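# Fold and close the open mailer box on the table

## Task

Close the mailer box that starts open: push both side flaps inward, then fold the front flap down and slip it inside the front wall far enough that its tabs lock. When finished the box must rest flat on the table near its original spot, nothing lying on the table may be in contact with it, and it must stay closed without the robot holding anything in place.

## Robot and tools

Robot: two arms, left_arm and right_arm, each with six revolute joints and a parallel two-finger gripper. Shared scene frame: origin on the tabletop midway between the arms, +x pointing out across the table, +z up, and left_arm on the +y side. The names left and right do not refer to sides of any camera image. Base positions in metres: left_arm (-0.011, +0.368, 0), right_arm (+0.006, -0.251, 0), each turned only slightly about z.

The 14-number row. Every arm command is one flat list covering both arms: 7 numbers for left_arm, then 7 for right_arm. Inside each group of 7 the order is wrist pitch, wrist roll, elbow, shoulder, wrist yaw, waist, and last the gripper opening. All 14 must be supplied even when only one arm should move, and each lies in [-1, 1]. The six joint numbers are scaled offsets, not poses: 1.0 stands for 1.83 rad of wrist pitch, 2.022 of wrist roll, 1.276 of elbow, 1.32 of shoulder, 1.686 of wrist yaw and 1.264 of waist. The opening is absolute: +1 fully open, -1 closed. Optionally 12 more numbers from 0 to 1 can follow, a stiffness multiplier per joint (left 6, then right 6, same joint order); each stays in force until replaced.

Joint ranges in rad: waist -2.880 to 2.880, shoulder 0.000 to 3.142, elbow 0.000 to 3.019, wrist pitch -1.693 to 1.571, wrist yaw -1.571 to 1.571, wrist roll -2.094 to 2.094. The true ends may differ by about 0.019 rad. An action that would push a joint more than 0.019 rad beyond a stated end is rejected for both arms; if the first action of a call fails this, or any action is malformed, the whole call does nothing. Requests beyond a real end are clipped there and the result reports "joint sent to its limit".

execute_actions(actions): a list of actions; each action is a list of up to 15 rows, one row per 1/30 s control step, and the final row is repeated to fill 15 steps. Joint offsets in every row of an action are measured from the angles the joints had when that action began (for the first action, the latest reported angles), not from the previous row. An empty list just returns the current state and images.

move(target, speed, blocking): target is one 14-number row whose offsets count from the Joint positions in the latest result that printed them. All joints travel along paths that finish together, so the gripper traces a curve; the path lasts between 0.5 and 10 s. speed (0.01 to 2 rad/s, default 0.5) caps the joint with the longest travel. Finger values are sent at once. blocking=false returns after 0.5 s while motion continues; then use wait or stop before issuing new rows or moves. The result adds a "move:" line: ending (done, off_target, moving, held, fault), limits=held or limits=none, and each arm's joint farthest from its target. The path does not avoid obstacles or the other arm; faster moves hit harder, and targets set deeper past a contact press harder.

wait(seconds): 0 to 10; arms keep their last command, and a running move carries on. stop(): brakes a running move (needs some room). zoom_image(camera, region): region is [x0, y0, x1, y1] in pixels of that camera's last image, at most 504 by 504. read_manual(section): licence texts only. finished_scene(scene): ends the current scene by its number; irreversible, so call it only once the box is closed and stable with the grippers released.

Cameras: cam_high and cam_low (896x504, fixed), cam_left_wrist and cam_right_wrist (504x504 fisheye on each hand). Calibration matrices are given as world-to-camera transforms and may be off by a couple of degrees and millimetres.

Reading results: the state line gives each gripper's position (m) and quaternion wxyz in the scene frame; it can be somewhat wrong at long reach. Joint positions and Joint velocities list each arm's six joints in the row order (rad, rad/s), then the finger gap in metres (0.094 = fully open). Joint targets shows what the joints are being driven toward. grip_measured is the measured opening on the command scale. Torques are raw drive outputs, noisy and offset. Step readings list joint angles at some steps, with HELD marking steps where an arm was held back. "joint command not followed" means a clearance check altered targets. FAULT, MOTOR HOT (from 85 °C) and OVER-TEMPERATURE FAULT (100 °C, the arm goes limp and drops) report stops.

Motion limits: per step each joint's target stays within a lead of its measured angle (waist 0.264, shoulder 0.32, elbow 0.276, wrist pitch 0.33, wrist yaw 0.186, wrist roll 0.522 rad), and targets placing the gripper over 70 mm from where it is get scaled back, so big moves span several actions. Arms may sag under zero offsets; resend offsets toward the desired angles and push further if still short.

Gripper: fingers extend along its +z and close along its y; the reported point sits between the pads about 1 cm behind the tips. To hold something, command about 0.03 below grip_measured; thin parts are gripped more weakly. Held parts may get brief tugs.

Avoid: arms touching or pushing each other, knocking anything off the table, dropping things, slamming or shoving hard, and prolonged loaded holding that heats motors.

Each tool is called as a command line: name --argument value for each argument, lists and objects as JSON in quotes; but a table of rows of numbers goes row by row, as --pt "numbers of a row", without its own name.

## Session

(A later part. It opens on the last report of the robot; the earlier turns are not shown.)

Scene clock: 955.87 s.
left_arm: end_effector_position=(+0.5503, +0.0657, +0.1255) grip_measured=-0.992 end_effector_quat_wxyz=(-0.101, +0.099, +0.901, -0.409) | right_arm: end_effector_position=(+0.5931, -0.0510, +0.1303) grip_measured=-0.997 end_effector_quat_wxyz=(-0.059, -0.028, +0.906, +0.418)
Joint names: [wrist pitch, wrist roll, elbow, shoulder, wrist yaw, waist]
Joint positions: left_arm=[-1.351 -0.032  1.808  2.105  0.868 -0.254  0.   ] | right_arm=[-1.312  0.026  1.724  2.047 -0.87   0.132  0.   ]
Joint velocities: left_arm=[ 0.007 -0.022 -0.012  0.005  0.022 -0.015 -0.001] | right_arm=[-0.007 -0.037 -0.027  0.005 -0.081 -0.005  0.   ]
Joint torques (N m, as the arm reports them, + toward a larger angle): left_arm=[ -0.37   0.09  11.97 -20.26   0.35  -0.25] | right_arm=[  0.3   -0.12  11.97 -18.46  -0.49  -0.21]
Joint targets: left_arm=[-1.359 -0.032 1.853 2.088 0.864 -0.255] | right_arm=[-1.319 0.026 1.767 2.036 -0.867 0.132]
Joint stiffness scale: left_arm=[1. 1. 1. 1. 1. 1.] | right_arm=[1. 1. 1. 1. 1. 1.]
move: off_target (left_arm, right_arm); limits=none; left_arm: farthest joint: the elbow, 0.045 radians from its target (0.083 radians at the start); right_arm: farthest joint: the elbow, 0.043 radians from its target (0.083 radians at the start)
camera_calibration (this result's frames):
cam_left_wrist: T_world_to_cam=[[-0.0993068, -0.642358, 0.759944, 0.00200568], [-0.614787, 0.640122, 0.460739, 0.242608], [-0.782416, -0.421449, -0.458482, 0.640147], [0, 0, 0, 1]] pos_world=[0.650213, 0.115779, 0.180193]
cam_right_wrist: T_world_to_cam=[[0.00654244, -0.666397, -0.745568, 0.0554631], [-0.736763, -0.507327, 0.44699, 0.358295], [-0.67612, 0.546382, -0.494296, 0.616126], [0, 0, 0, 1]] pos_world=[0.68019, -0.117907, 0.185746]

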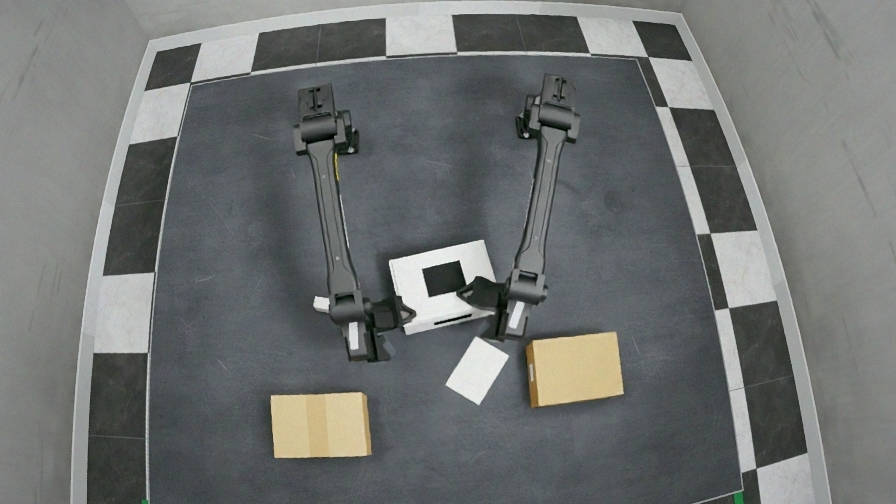

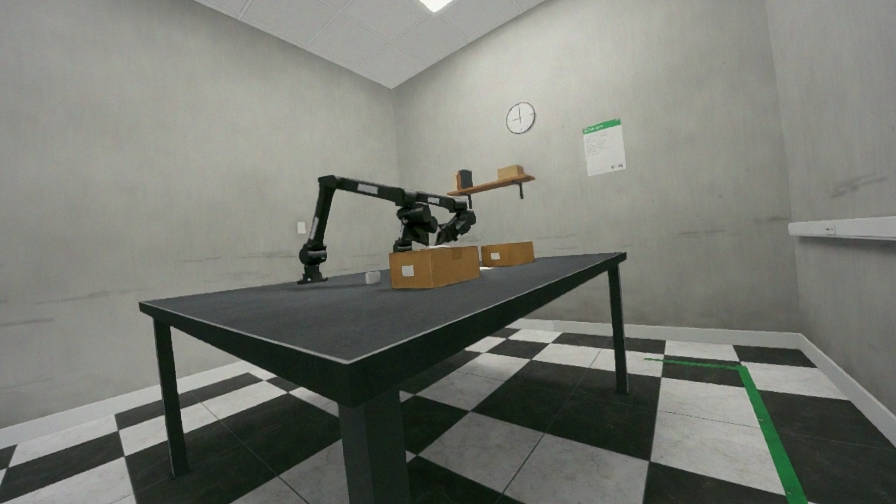

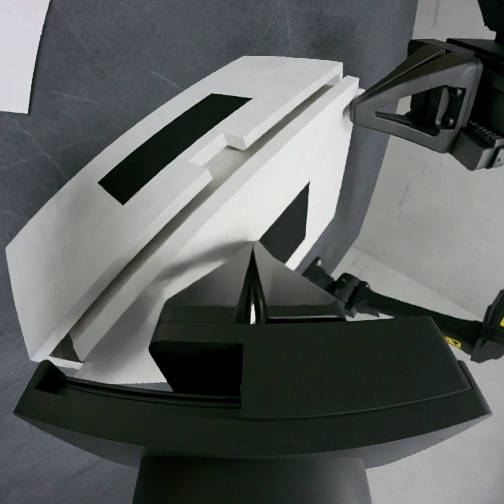

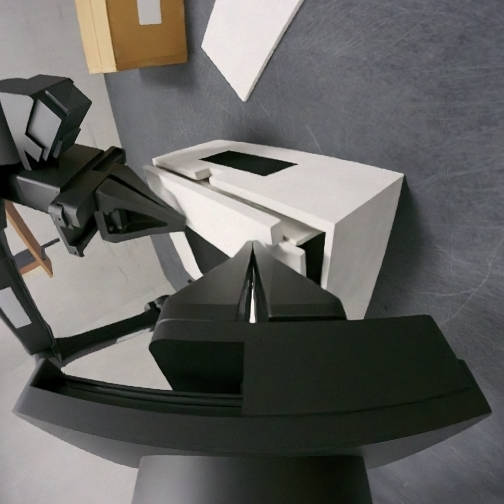

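move --target '[-0.1,0,0.07,-0.12,0,0,-1, -0.1,0,0.07,-0.12,0,0,-1]' --speed 0.1

move --target '[0.05,0,0.0,0.03,0.15,0.13,-1, 0.05,0,0.0,0.03,-0.15,-0.1,-1]' --speed 0.15

Scene clock: 979.40 s.
left_arm: end_effector_position=(+0.5255, +0.0730, +0.2183) grip_measured=-0.992 end_effector_quat_wxyz=(-0.104, +0.098, +0.901, -0.409) | right_arm: end_effector_position=(+0.5667, -0.0540, +0.2353) grip_measured=-0.997 end_effector_quat_wxyz=(-0.047, -0.033, +0.906, +0.419)
Joint names: [wrist pitch, wrist roll, elbow, shoulder, wrist yaw, waist]
Joint positions: left_arm=[-1.527 -0.032  1.852  1.979  0.868 -0.254  0.   ] | right_arm=[-1.484  0.026  1.772  1.897 -0.87   0.132  0.   ]
Joint velocities: left_arm=[ 0.002  0.022  0.012  0.005 -0.081  0.005 -0.001] | right_arm=[-0.017 -0.051  0.002 -0.005  0.037  0.005 -0.   ]
Joint torques (N m, as the arm reports them, + toward a larger angle): left_arm=[ -0.37   0.09  12.31 -20.4    0.52  -0.32] | right_arm=[  0.02  -0.13  12.02 -16.49  -0.67  -0.94]
Joint targets: left_arm=[-1.534 -0.032 1.897 1.946 0.868 -0.254] | right_arm=[-1.495 0.026 1.813 1.888 -0.870 0.132]
Joint stiffness scale: left_arm=[1. 1. 1. 1. 1. 1.] | right_arm=[1. 1. 1. 1. 1. 1.]
move: off_target (left_arm, right_arm); limits=none; left_arm: farthest joint: the elbow, 0.045 radians from its target (0.090 radians at the start); right_arm: farthest joint: the elbow, 0.041 radians from its target (0.090 radians at the start)
camera_calibration (this result's frames):
cam_left_wrist: T_world_to_cam=[[-0.0954145, -0.643504, 0.759473, -0.0681368], [-0.612416, 0.639425, 0.464847, 0.177819], [-0.784756, -0.42076, -0.455102, 0.666778], [0, 0, 0, 1]] pos_world=[0.625657, 0.123005, 0.272541]
cam_right_wrist: T_world_to_cam=[[0.0260569, -0.664119, -0.747172, 0.121327], [-0.748176, -0.508659, 0.426027, 0.301663], [-0.662989, 0.547915, -0.510132, 0.64824], [0, 0, 0, 1]] pos_world=[0.652311, -0.121161, 0.292824]

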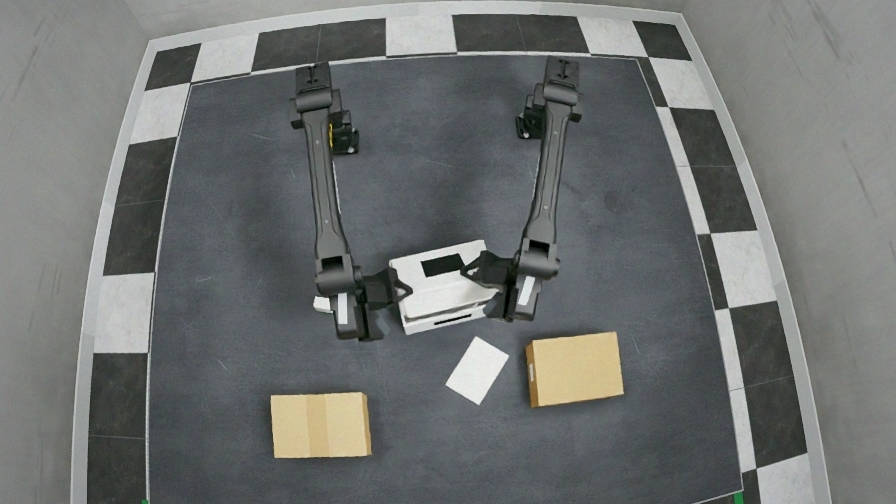

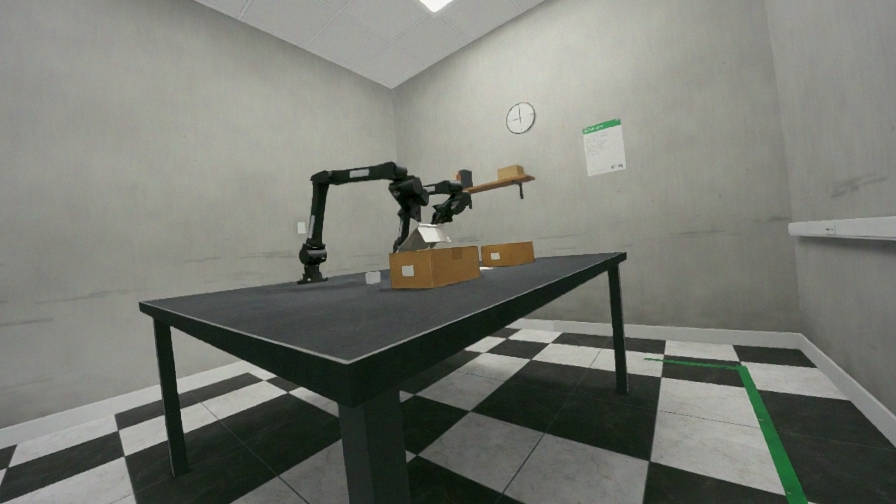

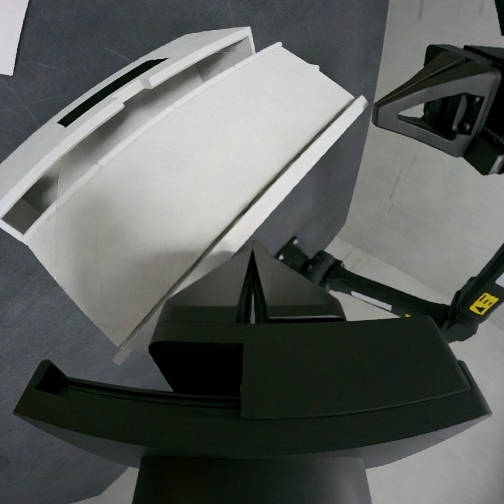

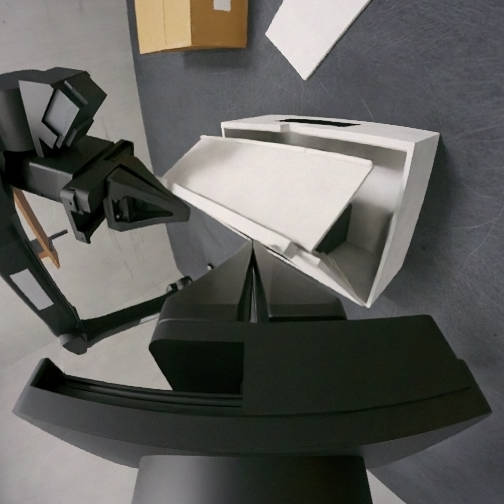

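Scene clock: 981.47 s.
left_arm: end_effector_position=(+0.5793, +0.1389, +0.2421) grip_measured=-0.992 end_effector_quat_wxyz=(-0.050, +0.033, +0.848, -0.527) | right_arm: end_effector_position=(+0.6015, -0.0962, +0.2565) grip_measured=-0.997 end_effector_quat_wxyz=(-0.001, +0.006, +0.847, +0.531)
Joint names: [wrist pitch, wrist roll, elbow, shoulder, wrist yaw, waist]
Joint positions: left_arm=[-1.445 -0.032  1.847  1.995  1.116 -0.091  0.   ] | right_arm=[-1.405  0.026  1.77   1.921 -1.12   0.017  0.   ]
Joint velocities: left_arm=[ 0.002  0.022  0.002 -0.015 -0.022  0.015 -0.   ] | right_arm=[-0.007 -0.066  0.012  0.005  0.037  0.005  0.001]
Joint torques (N m, as the arm reports them, + toward a larger angle): left_arm=[  0.55   0.1    8.91 -16.34   0.85  -0.17] | right_arm=[  1.39  -0.1    8.88 -15.4   -0.83  -0.85]
Joint targets: left_arm=[-1.435 -0.032 1.852 2.019 1.121 -0.090] | right_arm=[-1.392 0.026 1.772 1.937 -1.123 0.005]
Joint stiffness scale: left_arm=[1. 1. 1. 1. 1. 1.] | right_arm=[1. 1. 1. 1. 1. 1.]
move: off_target (left_arm); limits=none; left_arm: farthest joint: the shoulder, 0.024 radians from its target (0.040 radians at the start); right_arm: farthest joint: the shoulder, 0.015 radians from its target (0.040 radians at the start)
camera_calibration (this result's frames):
cam_left_wrist: T_world_to_cam=[[-0.00786149, -0.439344, 0.898285, -0.15138], [-0.727039, 0.619268, 0.296516, 0.26753], [-0.686551, -0.650757, -0.324288, 0.690925], [0, 0, 0, 1]] pos_world=[0.66767, 0.217443, 0.280714]
cam_right_wrist: T_world_to_cam=[[-0.00937145, -0.457332, -0.889247, 0.185855], [-0.82091, -0.504269, 0.267993, 0.381928], [-0.570981, 0.732503, -0.370703, 0.631896], [0, 0, 0, 1]] pos_world=[0.67607, -0.185274, 0.297162]

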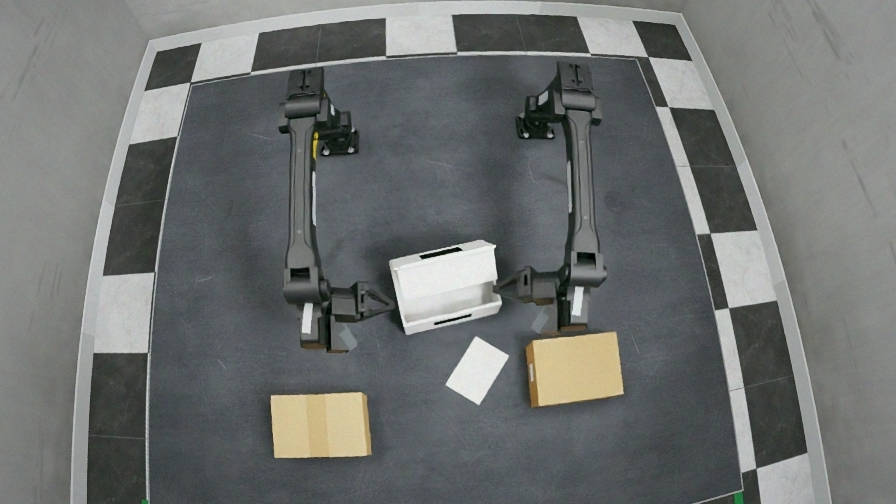

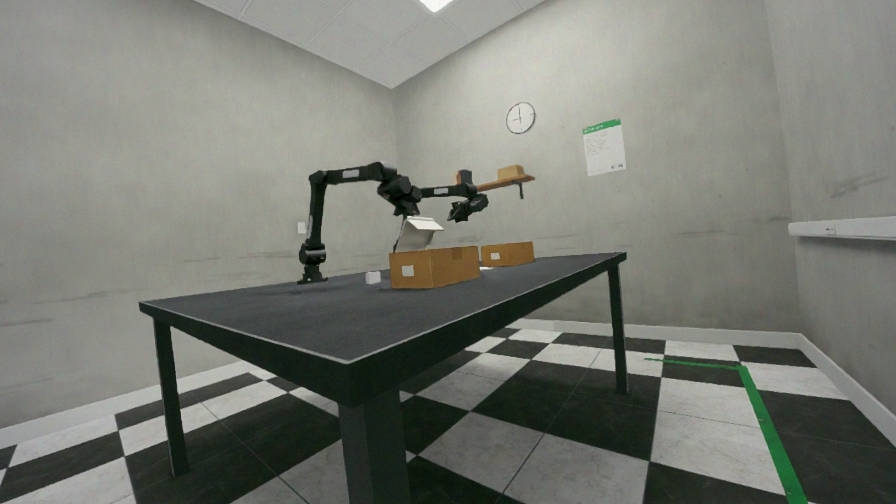

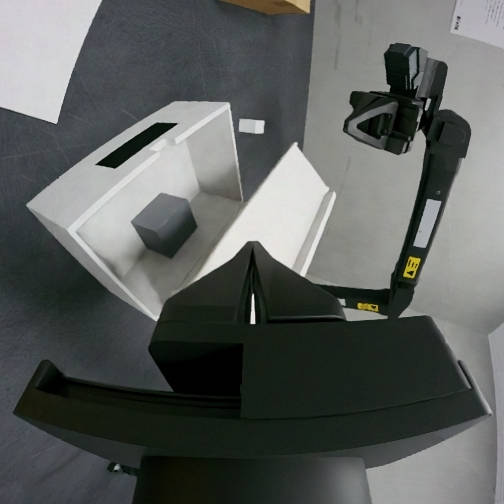

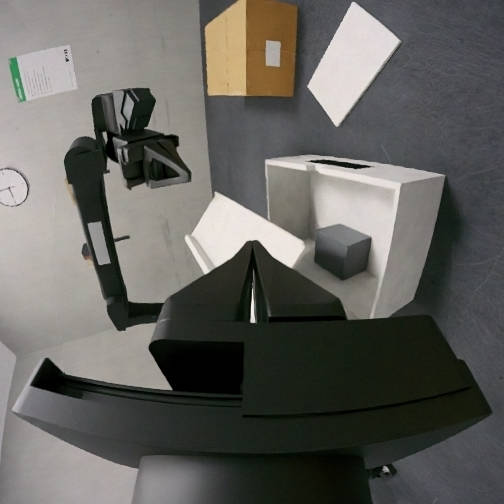

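zoom_image --camera "cam_low" --region '[375,195,465,265]'

zoom_image --camera "cam_high" --region '[370,225,530,345]'

zoom_image --camera "cam_right_wrist" --region '[180,140,460,330]'

Region (375, 195, 465, 265) of cam_low's 896x504 image, scaled by 5.600, with more detail than that image has.

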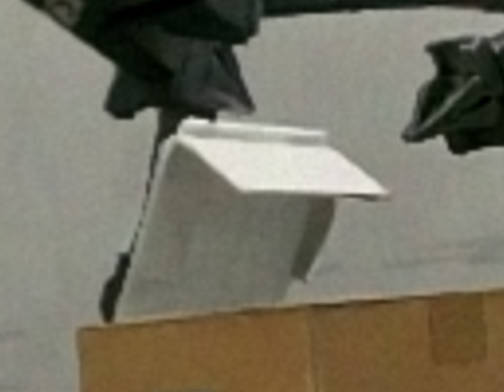

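Region (370, 225, 530, 345) of cam_high's 896x504 image, scaled by 3.150, with more detail than that image has; it fills the top 378 rows of this view, and the rest is white.

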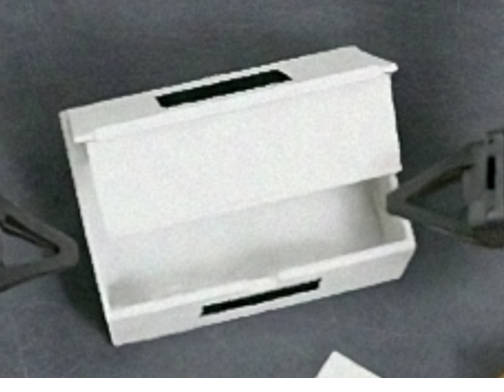

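Region (180, 140, 460, 330) of cam_right_wrist's 504x504 image, scaled by 1.800, with more detail than that image has; it fills the top 342 rows of this view, and the rest is white.

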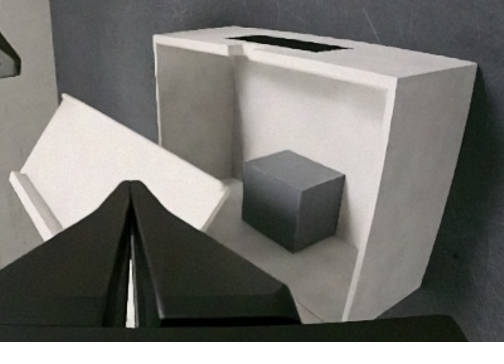

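move --target '[0,-0.33,0.02,0,0.08,0.04,-0.35, 0,0.333,0.02,0,-0.077,-0.075,-0.35]'

move --target '[0.13,0,-0.3,-0.155,0,0,-0.35, 0.12,0,-0.295,-0.125,0,0,-0.35]'

Scene clock: 1036.10 s.
left_arm: end_effector_position=(+0.5882, +0.1572, +0.2615) grip_measured=-0.352 end_effector_quat_wxyz=(-0.226, -0.249, +0.773, -0.538) | right_arm: end_effector_position=(+0.6127, -0.1382, +0.2765) grip_measured=-0.352 end_effector_quat_wxyz=(-0.168, +0.301, +0.754, +0.559)
Joint names: [wrist pitch, wrist roll, elbow, shoulder, wrist yaw, waist]
Joint positions: left_arm=[-1.445 -0.684  1.844  1.995  1.246 -0.046  0.03 ] | right_arm=[-1.405  0.687  1.77   1.921 -1.246 -0.067  0.03 ]
Joint velocities: left_arm=[-0.012  0.007  0.002 -0.024 -0.022 -0.005  0.   ] | right_arm=[-0.002 -0.022 -0.002 -0.005 -0.037  0.005 -0.   ]
Joint torques (N m, as the arm reports them, + toward a larger angle): left_arm=[  0.09  -0.03  10.95 -18.17   0.86   0.31] | right_arm=[  0.79   0.06  10.92 -17.1   -0.88  -1.78]
Joint targets: left_arm=[-1.445 -0.699 1.873 1.995 1.251 -0.041] | right_arm=[-1.405 0.699 1.796 1.921 -1.250 -0.078]
Joint stiffness scale: left_arm=[1. 1. 1. 1. 1. 1.] | right_arm=[1. 1. 1. 1. 1. 1.]
move: off_target (left_arm, right_arm); limits=none; left_arm: farthest joint: the elbow, 0.029 radians from its target (0.025 radians at the start); right_arm: farthest joint: the elbow, 0.025 radians from its target (0.025 radians at the start)
camera_calibration (this result's frames):
cam_left_wrist: T_world_to_cam=[[0.624865, -0.29612, 0.722396, -0.509267], [-0.576509, 0.448947, 0.682703, 0.0941391], [-0.52648, -0.843065, 0.109815, 0.537819], [0, 0, 0, 1]] pos_world=[0.655646, 0.260348, 0.244563]
cam_right_wrist: T_world_to_cam=[[-0.641482, -0.218122, -0.735475, 0.562456], [-0.663708, -0.322972, 0.674671, 0.180879], [-0.384698, 0.92093, 0.0624112, 0.468669], [0, 0, 0, 1]] pos_world=[0.661152, -0.250509, 0.262388]

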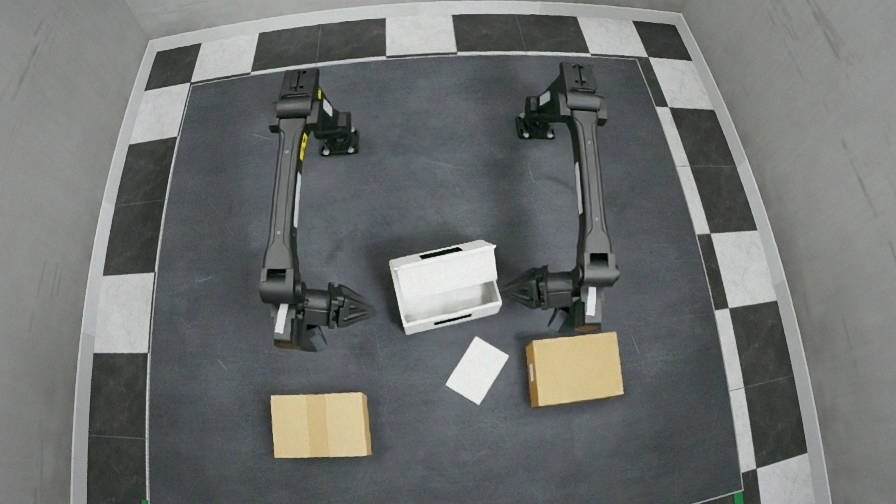

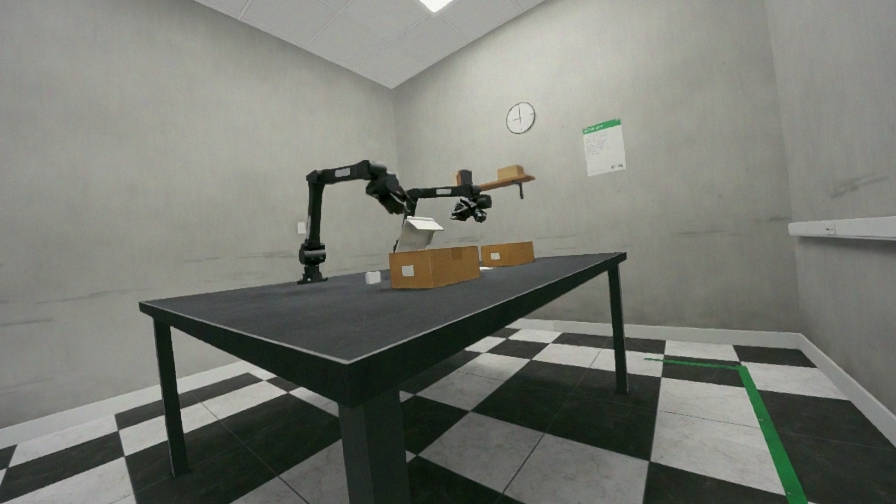

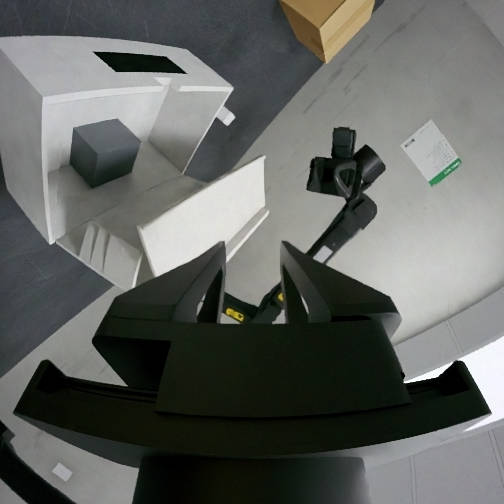

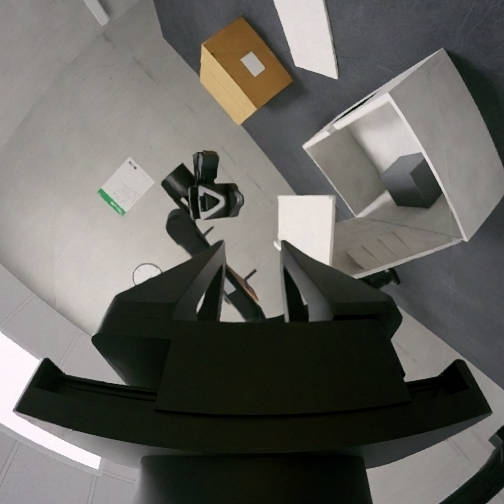

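Scene clock: 1037.37 s.
left_arm: end_effector_position=(+0.5109, +0.1633, +0.2177) grip_measured=-0.352 end_effector_quat_wxyz=(-0.219, -0.244, +0.775, -0.541) | right_arm: end_effector_position=(+0.5346, -0.1318, +0.2191) grip_measured=-0.352 end_effector_quat_wxyz=(-0.176, +0.306, +0.752, +0.556)
Joint names: [wrist pitch, wrist roll, elbow, shoulder, wrist yaw, waist]
Joint positions: left_arm=[-1.217 -0.684  1.456  1.817  1.246 -0.046  0.03 ] | right_arm=[-1.199  0.687  1.39   1.767 -1.246 -0.067  0.03 ]
Joint velocities: left_arm=[-0.012  0.007 -0.002 -0.015  0.022  0.005 -0.001] | right_arm=[ 0.022  0.022  0.007 -0.015  0.022 -0.015 -0.002]
Joint torques (N m, as the arm reports them, + toward a larger angle): left_arm=[  0.54   0.09   8.49 -17.48   0.65  -0.14] | right_arm=[  1.34  -0.02   8.67 -14.62  -0.75  -0.32]
Joint targets: left_arm=[-1.207 -0.684 1.461 1.790 1.246 -0.046] | right_arm=[-1.186 0.687 1.394 1.756 -1.246 -0.067]
Joint stiffness scale: left_arm=[1. 1. 1. 1. 1. 1.] | right_arm=[1. 1. 1. 1. 1. 1.]
move: off_target (left_arm); limits=none; left_arm: farthest joint: the shoulder, 0.026 radians from its target (0.204 radians at the start); right_arm: farthest joint: the wrist pitch, 0.013 radians from its target (0.220 radians at the start)
camera_calibration (this result's frames):
cam_left_wrist: T_world_to_cam=[[0.611291, -0.295056, 0.734347, -0.423473], [-0.589124, 0.449937, 0.671185, 0.0855517], [-0.528447, -0.842911, 0.101218, 0.509926], [0, 0, 0, 1]] pos_world=[0.578735, 0.266382, 0.201941]
cam_right_wrist: T_world_to_cam=[[-0.655624, -0.216957, -0.723247, 0.476582], [-0.650508, -0.324059, 0.686896, 0.159991], [-0.383402, 0.920823, 0.0713284, 0.433635], [0, 0, 0, 1]] pos_world=[0.582791, -0.244057, 0.203859]

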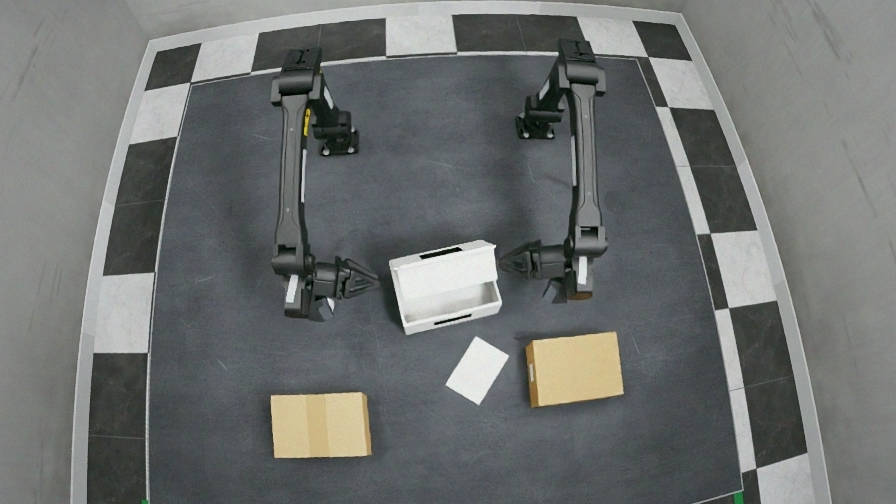

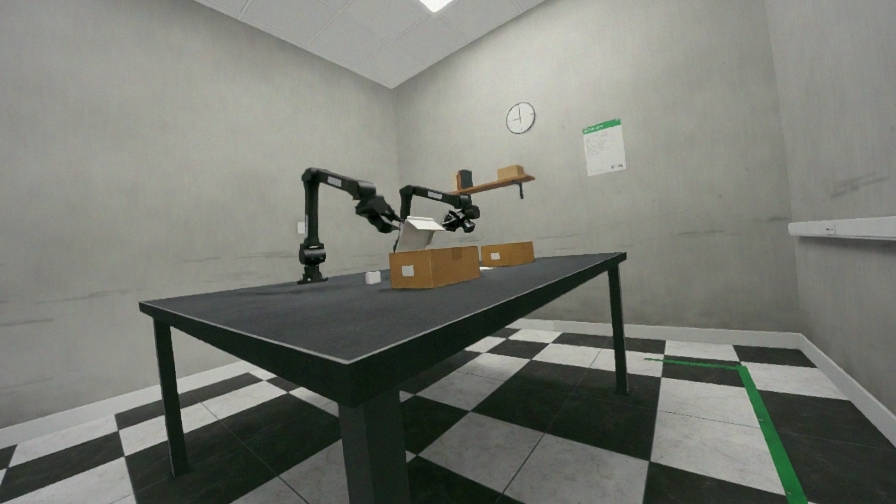

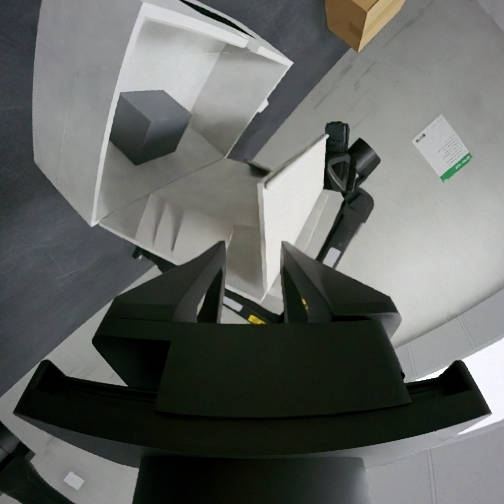

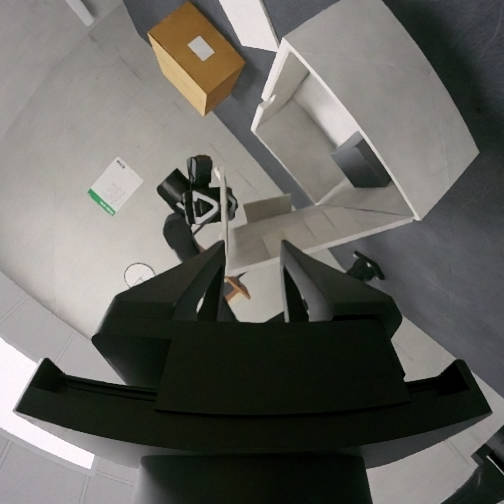

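move --target '[0,0,0.02,0,0,-0.065,-0.35, 0,0,0.02,0,0,0.06,-0.35]' --speed 0.1

Scene clock: 1046.93 s.
left_arm: end_effector_position=(+0.4975, +0.1328, +0.2172) grip_measured=-0.352 end_effector_quat_wxyz=(-0.236, -0.221, +0.781, -0.534) | right_arm: end_effector_position=(+0.5259, -0.0982, +0.2191) grip_measured=-0.352 end_effector_quat_wxyz=(-0.194, +0.282, +0.762, +0.551)
Joint names: [wrist pitch, wrist roll, elbow, shoulder, wrist yaw, waist]
Joint positions: left_arm=[-1.217 -0.684  1.454  1.817  1.246 -0.105  0.03 ] | right_arm=[-1.199  0.687  1.39   1.767 -1.246 -0.003  0.03 ]
Joint velocities: left_arm=[-0.007  0.066  0.007  0.005  0.037 -0.015 -0.001] | right_arm=[ 0.027  0.007 -0.002 -0.005  0.007 -0.015 -0.   ]
Joint torques (N m, as the arm reports them, + toward a larger angle): left_arm=[  0.09   0.09  10.3  -15.58   0.62  -1.99] | right_arm=[  0.76  -0.06  10.4  -13.77  -0.7    1.01]
Joint targets: left_arm=[-1.217 -0.684 1.481 1.817 1.246 -0.128] | right_arm=[-1.199 0.687 1.415 1.767 -1.246 0.009]
Joint stiffness scale: left_arm=[1. 1. 1. 1. 1. 1.] | right_arm=[1. 1. 1. 1. 1. 1.]
move: off_target (left_arm, right_arm); limits=none; left_arm: farthest joint: the elbow, 0.027 radians from its target (0.025 radians at the start); right_arm: farthest joint: the elbow, 0.026 radians from its target (0.026 radians at the start)
camera_calibration (this result's frames):
cam_left_wrist: T_world_to_cam=[[0.593935, -0.330538, 0.733475, -0.410366], [-0.560457, 0.484076, 0.671981, 0.0727036], [-0.577173, -0.810194, 0.102258, 0.496886], [0, 0, 0, 1]] pos_world=[0.571268, 0.231738, 0.201328]
cam_right_wrist: T_world_to_cam=[[-0.640383, -0.258501, -0.723247, 0.466046], [-0.628418, -0.365055, 0.686896, 0.149549], [-0.441588, 0.894378, 0.0713284, 0.427356], [0, 0, 0, 1]] pos_world=[0.581142, -0.207151, 0.203859]

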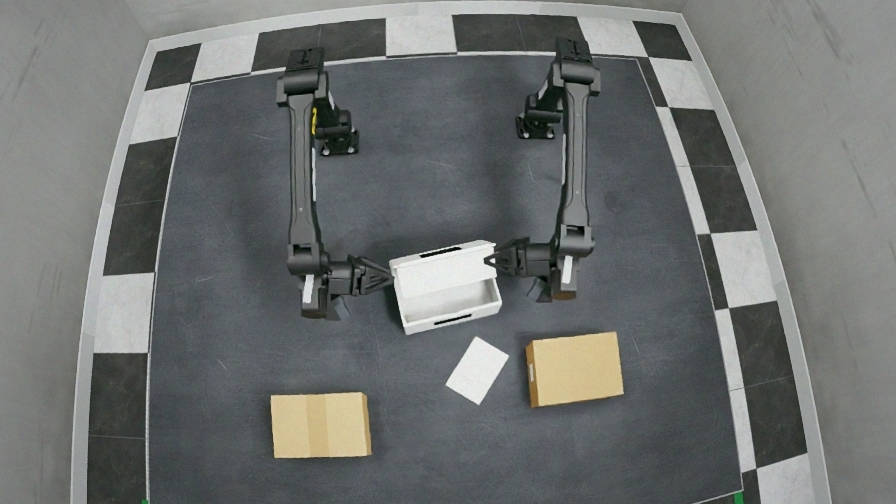

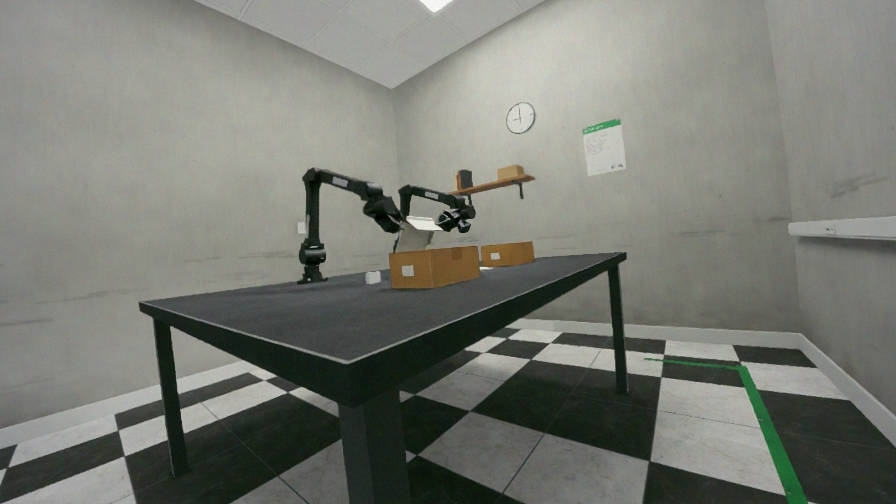

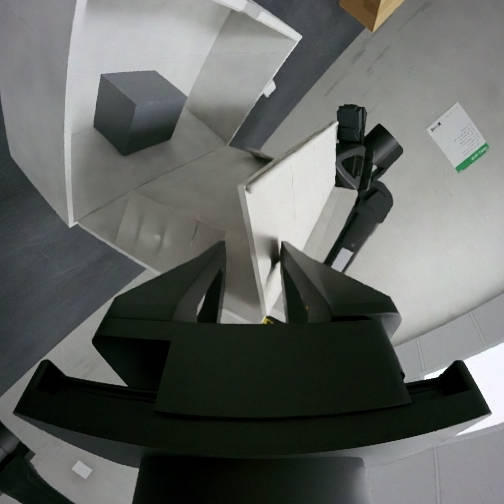

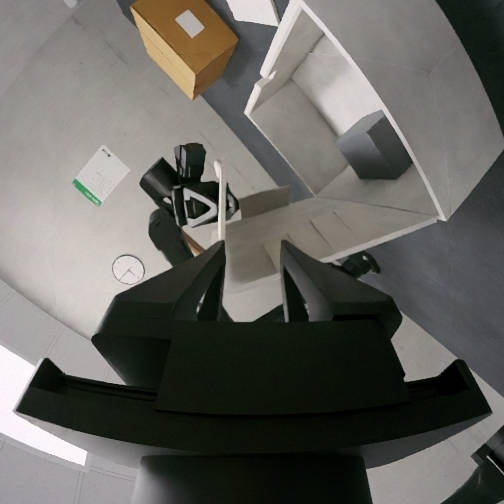

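move --target '[-0.013,0,0.05,0,0,0,-0.35, -0.025,0,0.068,0,0,-0.01,-0.35]' --speed 0.1

move --target '[0,0,0.025,0,0,-0.025,-0.35, 0,0,0.025,0,0,0.04,-0.35]' --speed 0.1

Scene clock: 1057.03 s.
left_arm: end_effector_position=(+0.5001, +0.1328, +0.2238) grip_measured=-0.352 end_effector_quat_wxyz=(-0.235, -0.221, +0.781, -0.535) | right_arm: end_effector_position=(+0.5336, -0.0984, +0.2358) grip_measured=-0.352 end_effector_quat_wxyz=(-0.189, +0.279, +0.763, +0.552)
Joint names: [wrist pitch, wrist roll, elbow, shoulder, wrist yaw, waist]
Joint positions: left_arm=[-1.233 -0.684  1.472  1.817  1.248 -0.104  0.03 ] | right_arm=[-1.233  0.687  1.436  1.767 -1.246 -0.003  0.03 ]
Joint velocities: left_arm=[-0.002 -0.081  0.012 -0.015 -0.022  0.005 -0.001] | right_arm=[-0.002 -0.022 -0.017 -0.005  0.037  0.005 -0.002]
Joint torques (N m, as the arm reports them, + toward a larger angle): left_arm=[ -0.21   0.08  12.09 -15.52   0.57  -0.26] | right_arm=[  0.3   -0.04  11.87 -14.37  -0.75  -0.69]
Joint targets: left_arm=[-1.240 -0.684 1.518 1.817 1.246 -0.105] | right_arm=[-1.244 0.687 1.476 1.767 -1.246 -0.015]
Joint stiffness scale: left_arm=[1. 1. 1. 1. 1. 1.] | right_arm=[1. 1. 1. 1. 1. 1.]
move: off_target (left_arm, right_arm); limits=none; left_arm: farthest joint: the elbow, 0.046 radians from its target (0.063 radians at the start); right_arm: farthest joint: the elbow, 0.040 radians from its target (0.087 radians at the start)
camera_calibration (this result's frames):
cam_left_wrist: T_world_to_cam=[[0.59355, -0.328575, 0.734667, -0.417109], [-0.561419, 0.485014, 0.6705, 0.0704457], [-0.576634, -0.810432, 0.103412, 0.497179], [0, 0, 0, 1]] pos_world=[0.573815, 0.231711, 0.207788]
cam_right_wrist: T_world_to_cam=[[-0.631788, -0.258656, -0.730713, 0.480148], [-0.636496, -0.364909, 0.679496, 0.148946], [-0.442399, 0.894393, 0.0659112, 0.431397], [0, 0, 0, 1]] pos_world=[0.589005, -0.207293, 0.221208]

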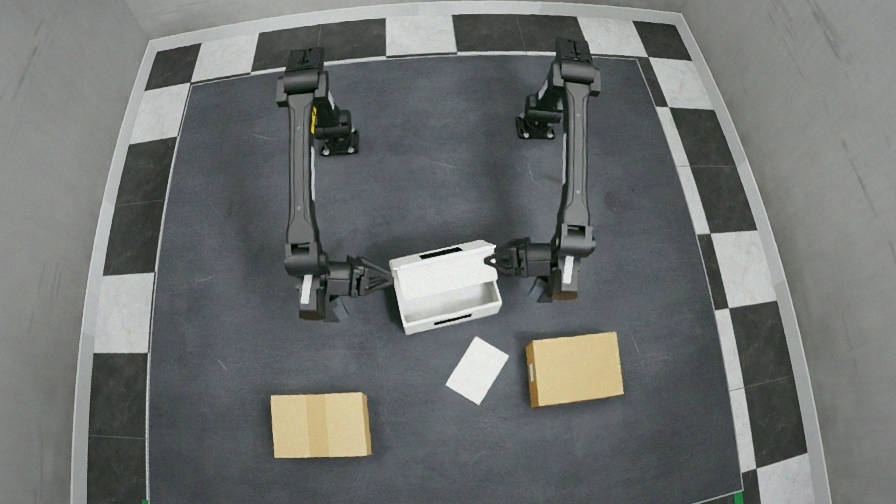

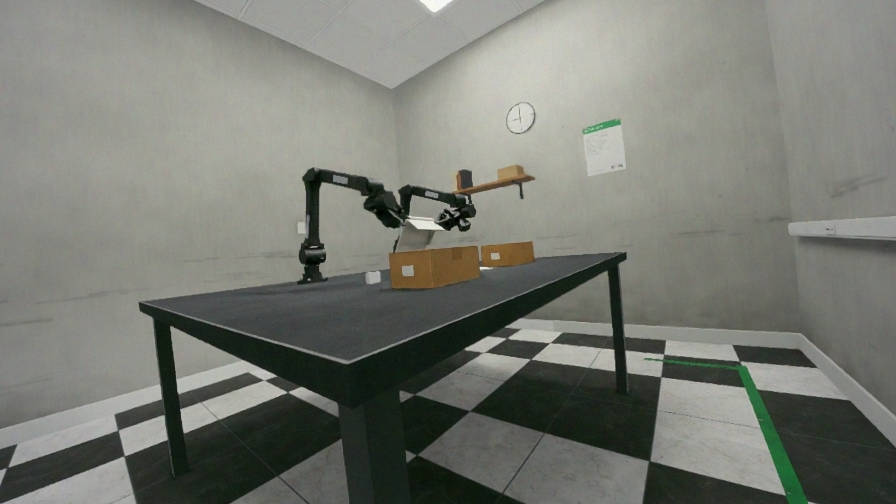

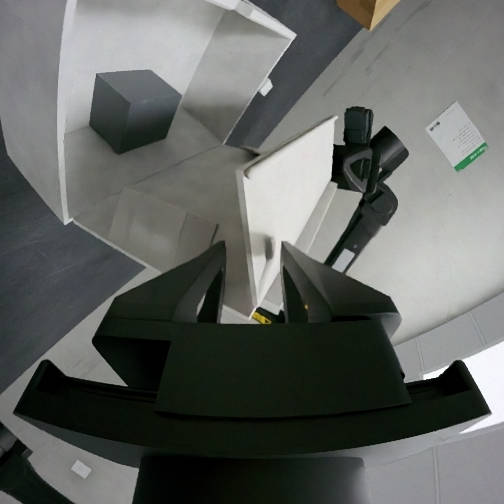

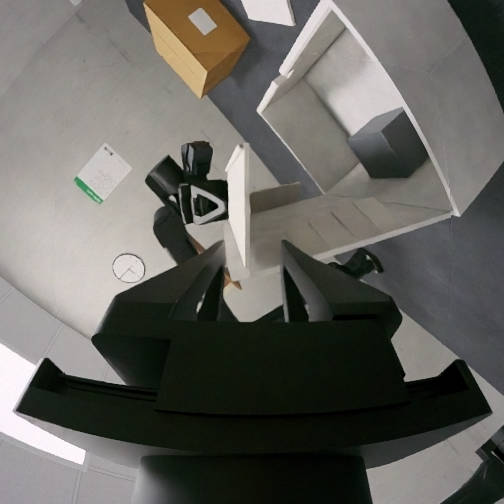

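Scene clock: 1057.90 s.
left_arm: end_effector_position=(+0.4935, +0.1188, +0.2238) grip_measured=-0.352 end_effector_quat_wxyz=(-0.243, -0.210, +0.784, -0.532) | right_arm: end_effector_position=(+0.5270, -0.0772, +0.2358) grip_measured=-0.352 end_effector_quat_wxyz=(-0.200, +0.263, +0.768, +0.548)
Joint names: [wrist pitch, wrist roll, elbow, shoulder, wrist yaw, waist]
Joint positions: left_arm=[-1.233 -0.684  1.472  1.817  1.248 -0.132  0.03 ] | right_arm=[-1.233  0.687  1.436  1.767 -1.246  0.038  0.03 ]
Joint velocities: left_arm=[-0.002 -0.007 -0.002 -0.024  0.022  0.005  0.001] | right_arm=[-0.032  0.022 -0.002  0.005  0.022 -0.015  0.   ]
Joint torques (N m, as the arm reports them, + toward a larger angle): left_arm=[  0.11   0.09  10.79 -15.37   0.64  -0.25] | right_arm=[  0.83  -0.04  10.99 -14.5   -0.72   0.49]
Joint targets: left_arm=[-1.233 -0.684 1.504 1.817 1.248 -0.136] | right_arm=[-1.233 0.687 1.468 1.767 -1.246 0.048]
Joint stiffness scale: left_arm=[1. 1. 1. 1. 1. 1.] | right_arm=[1. 1. 1. 1. 1. 1.]
move: off_target (left_arm, right_arm); limits=none; left_arm: farthest joint: the elbow, 0.032 radians from its target (0.032 radians at the start); right_arm: farthest joint: the elbow, 0.032 radians from its target (0.032 radians at the start)
camera_calibration (this result's frames):
cam_left_wrist: T_world_to_cam=[[0.584303, -0.344752, 0.734667, -0.411257], [-0.547888, 0.500249, 0.6705, 0.0649875], [-0.598673, -0.79429, 0.103412, 0.490994], [0, 0, 0, 1]] pos_world=[0.569849, 0.215701, 0.207788]
cam_right_wrist: T_world_to_cam=[[-0.620815, -0.283985, -0.730713, 0.473713], [-0.621224, -0.390341, 0.679496, 0.142458], [-0.478194, 0.875778, 0.0659112, 0.426944], [0, 0, 0, 1]] pos_world=[0.586748, -0.183774, 0.221208]

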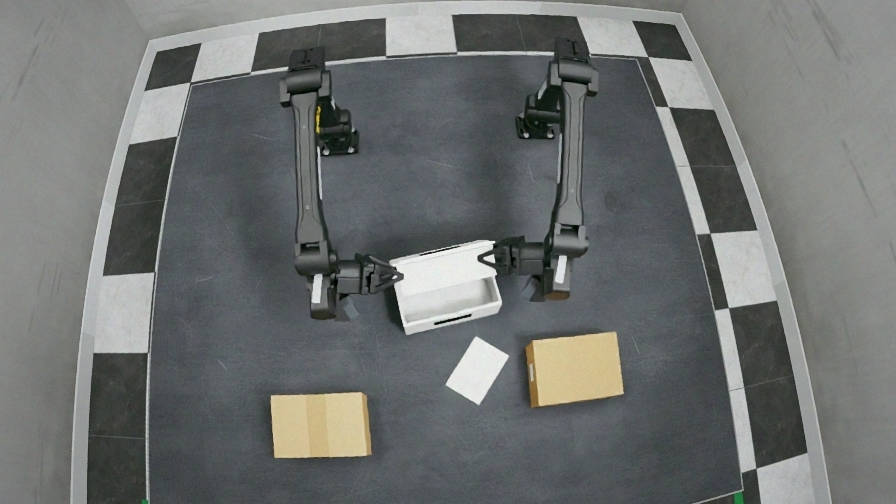

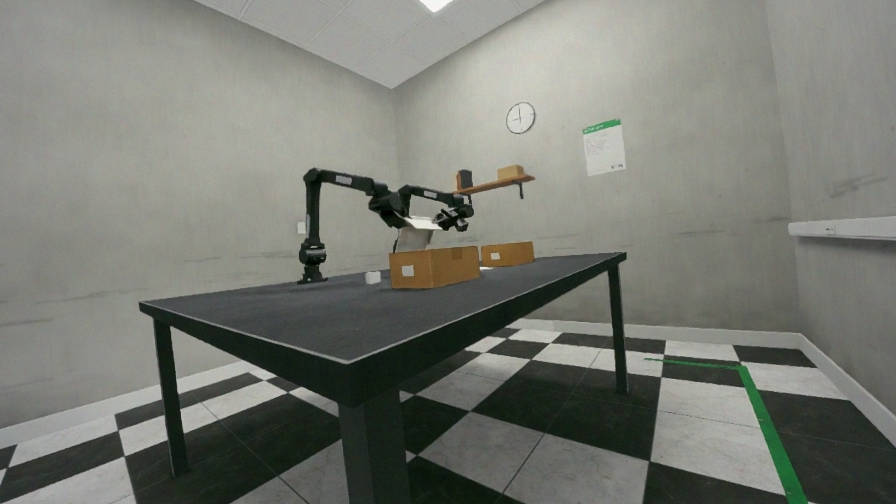

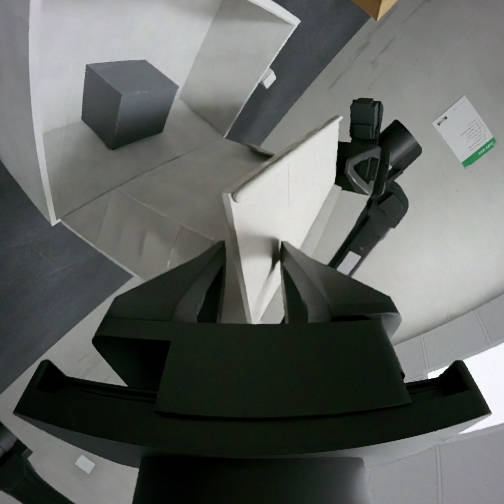

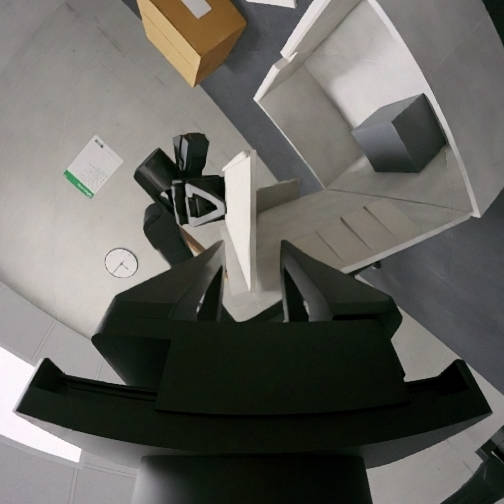

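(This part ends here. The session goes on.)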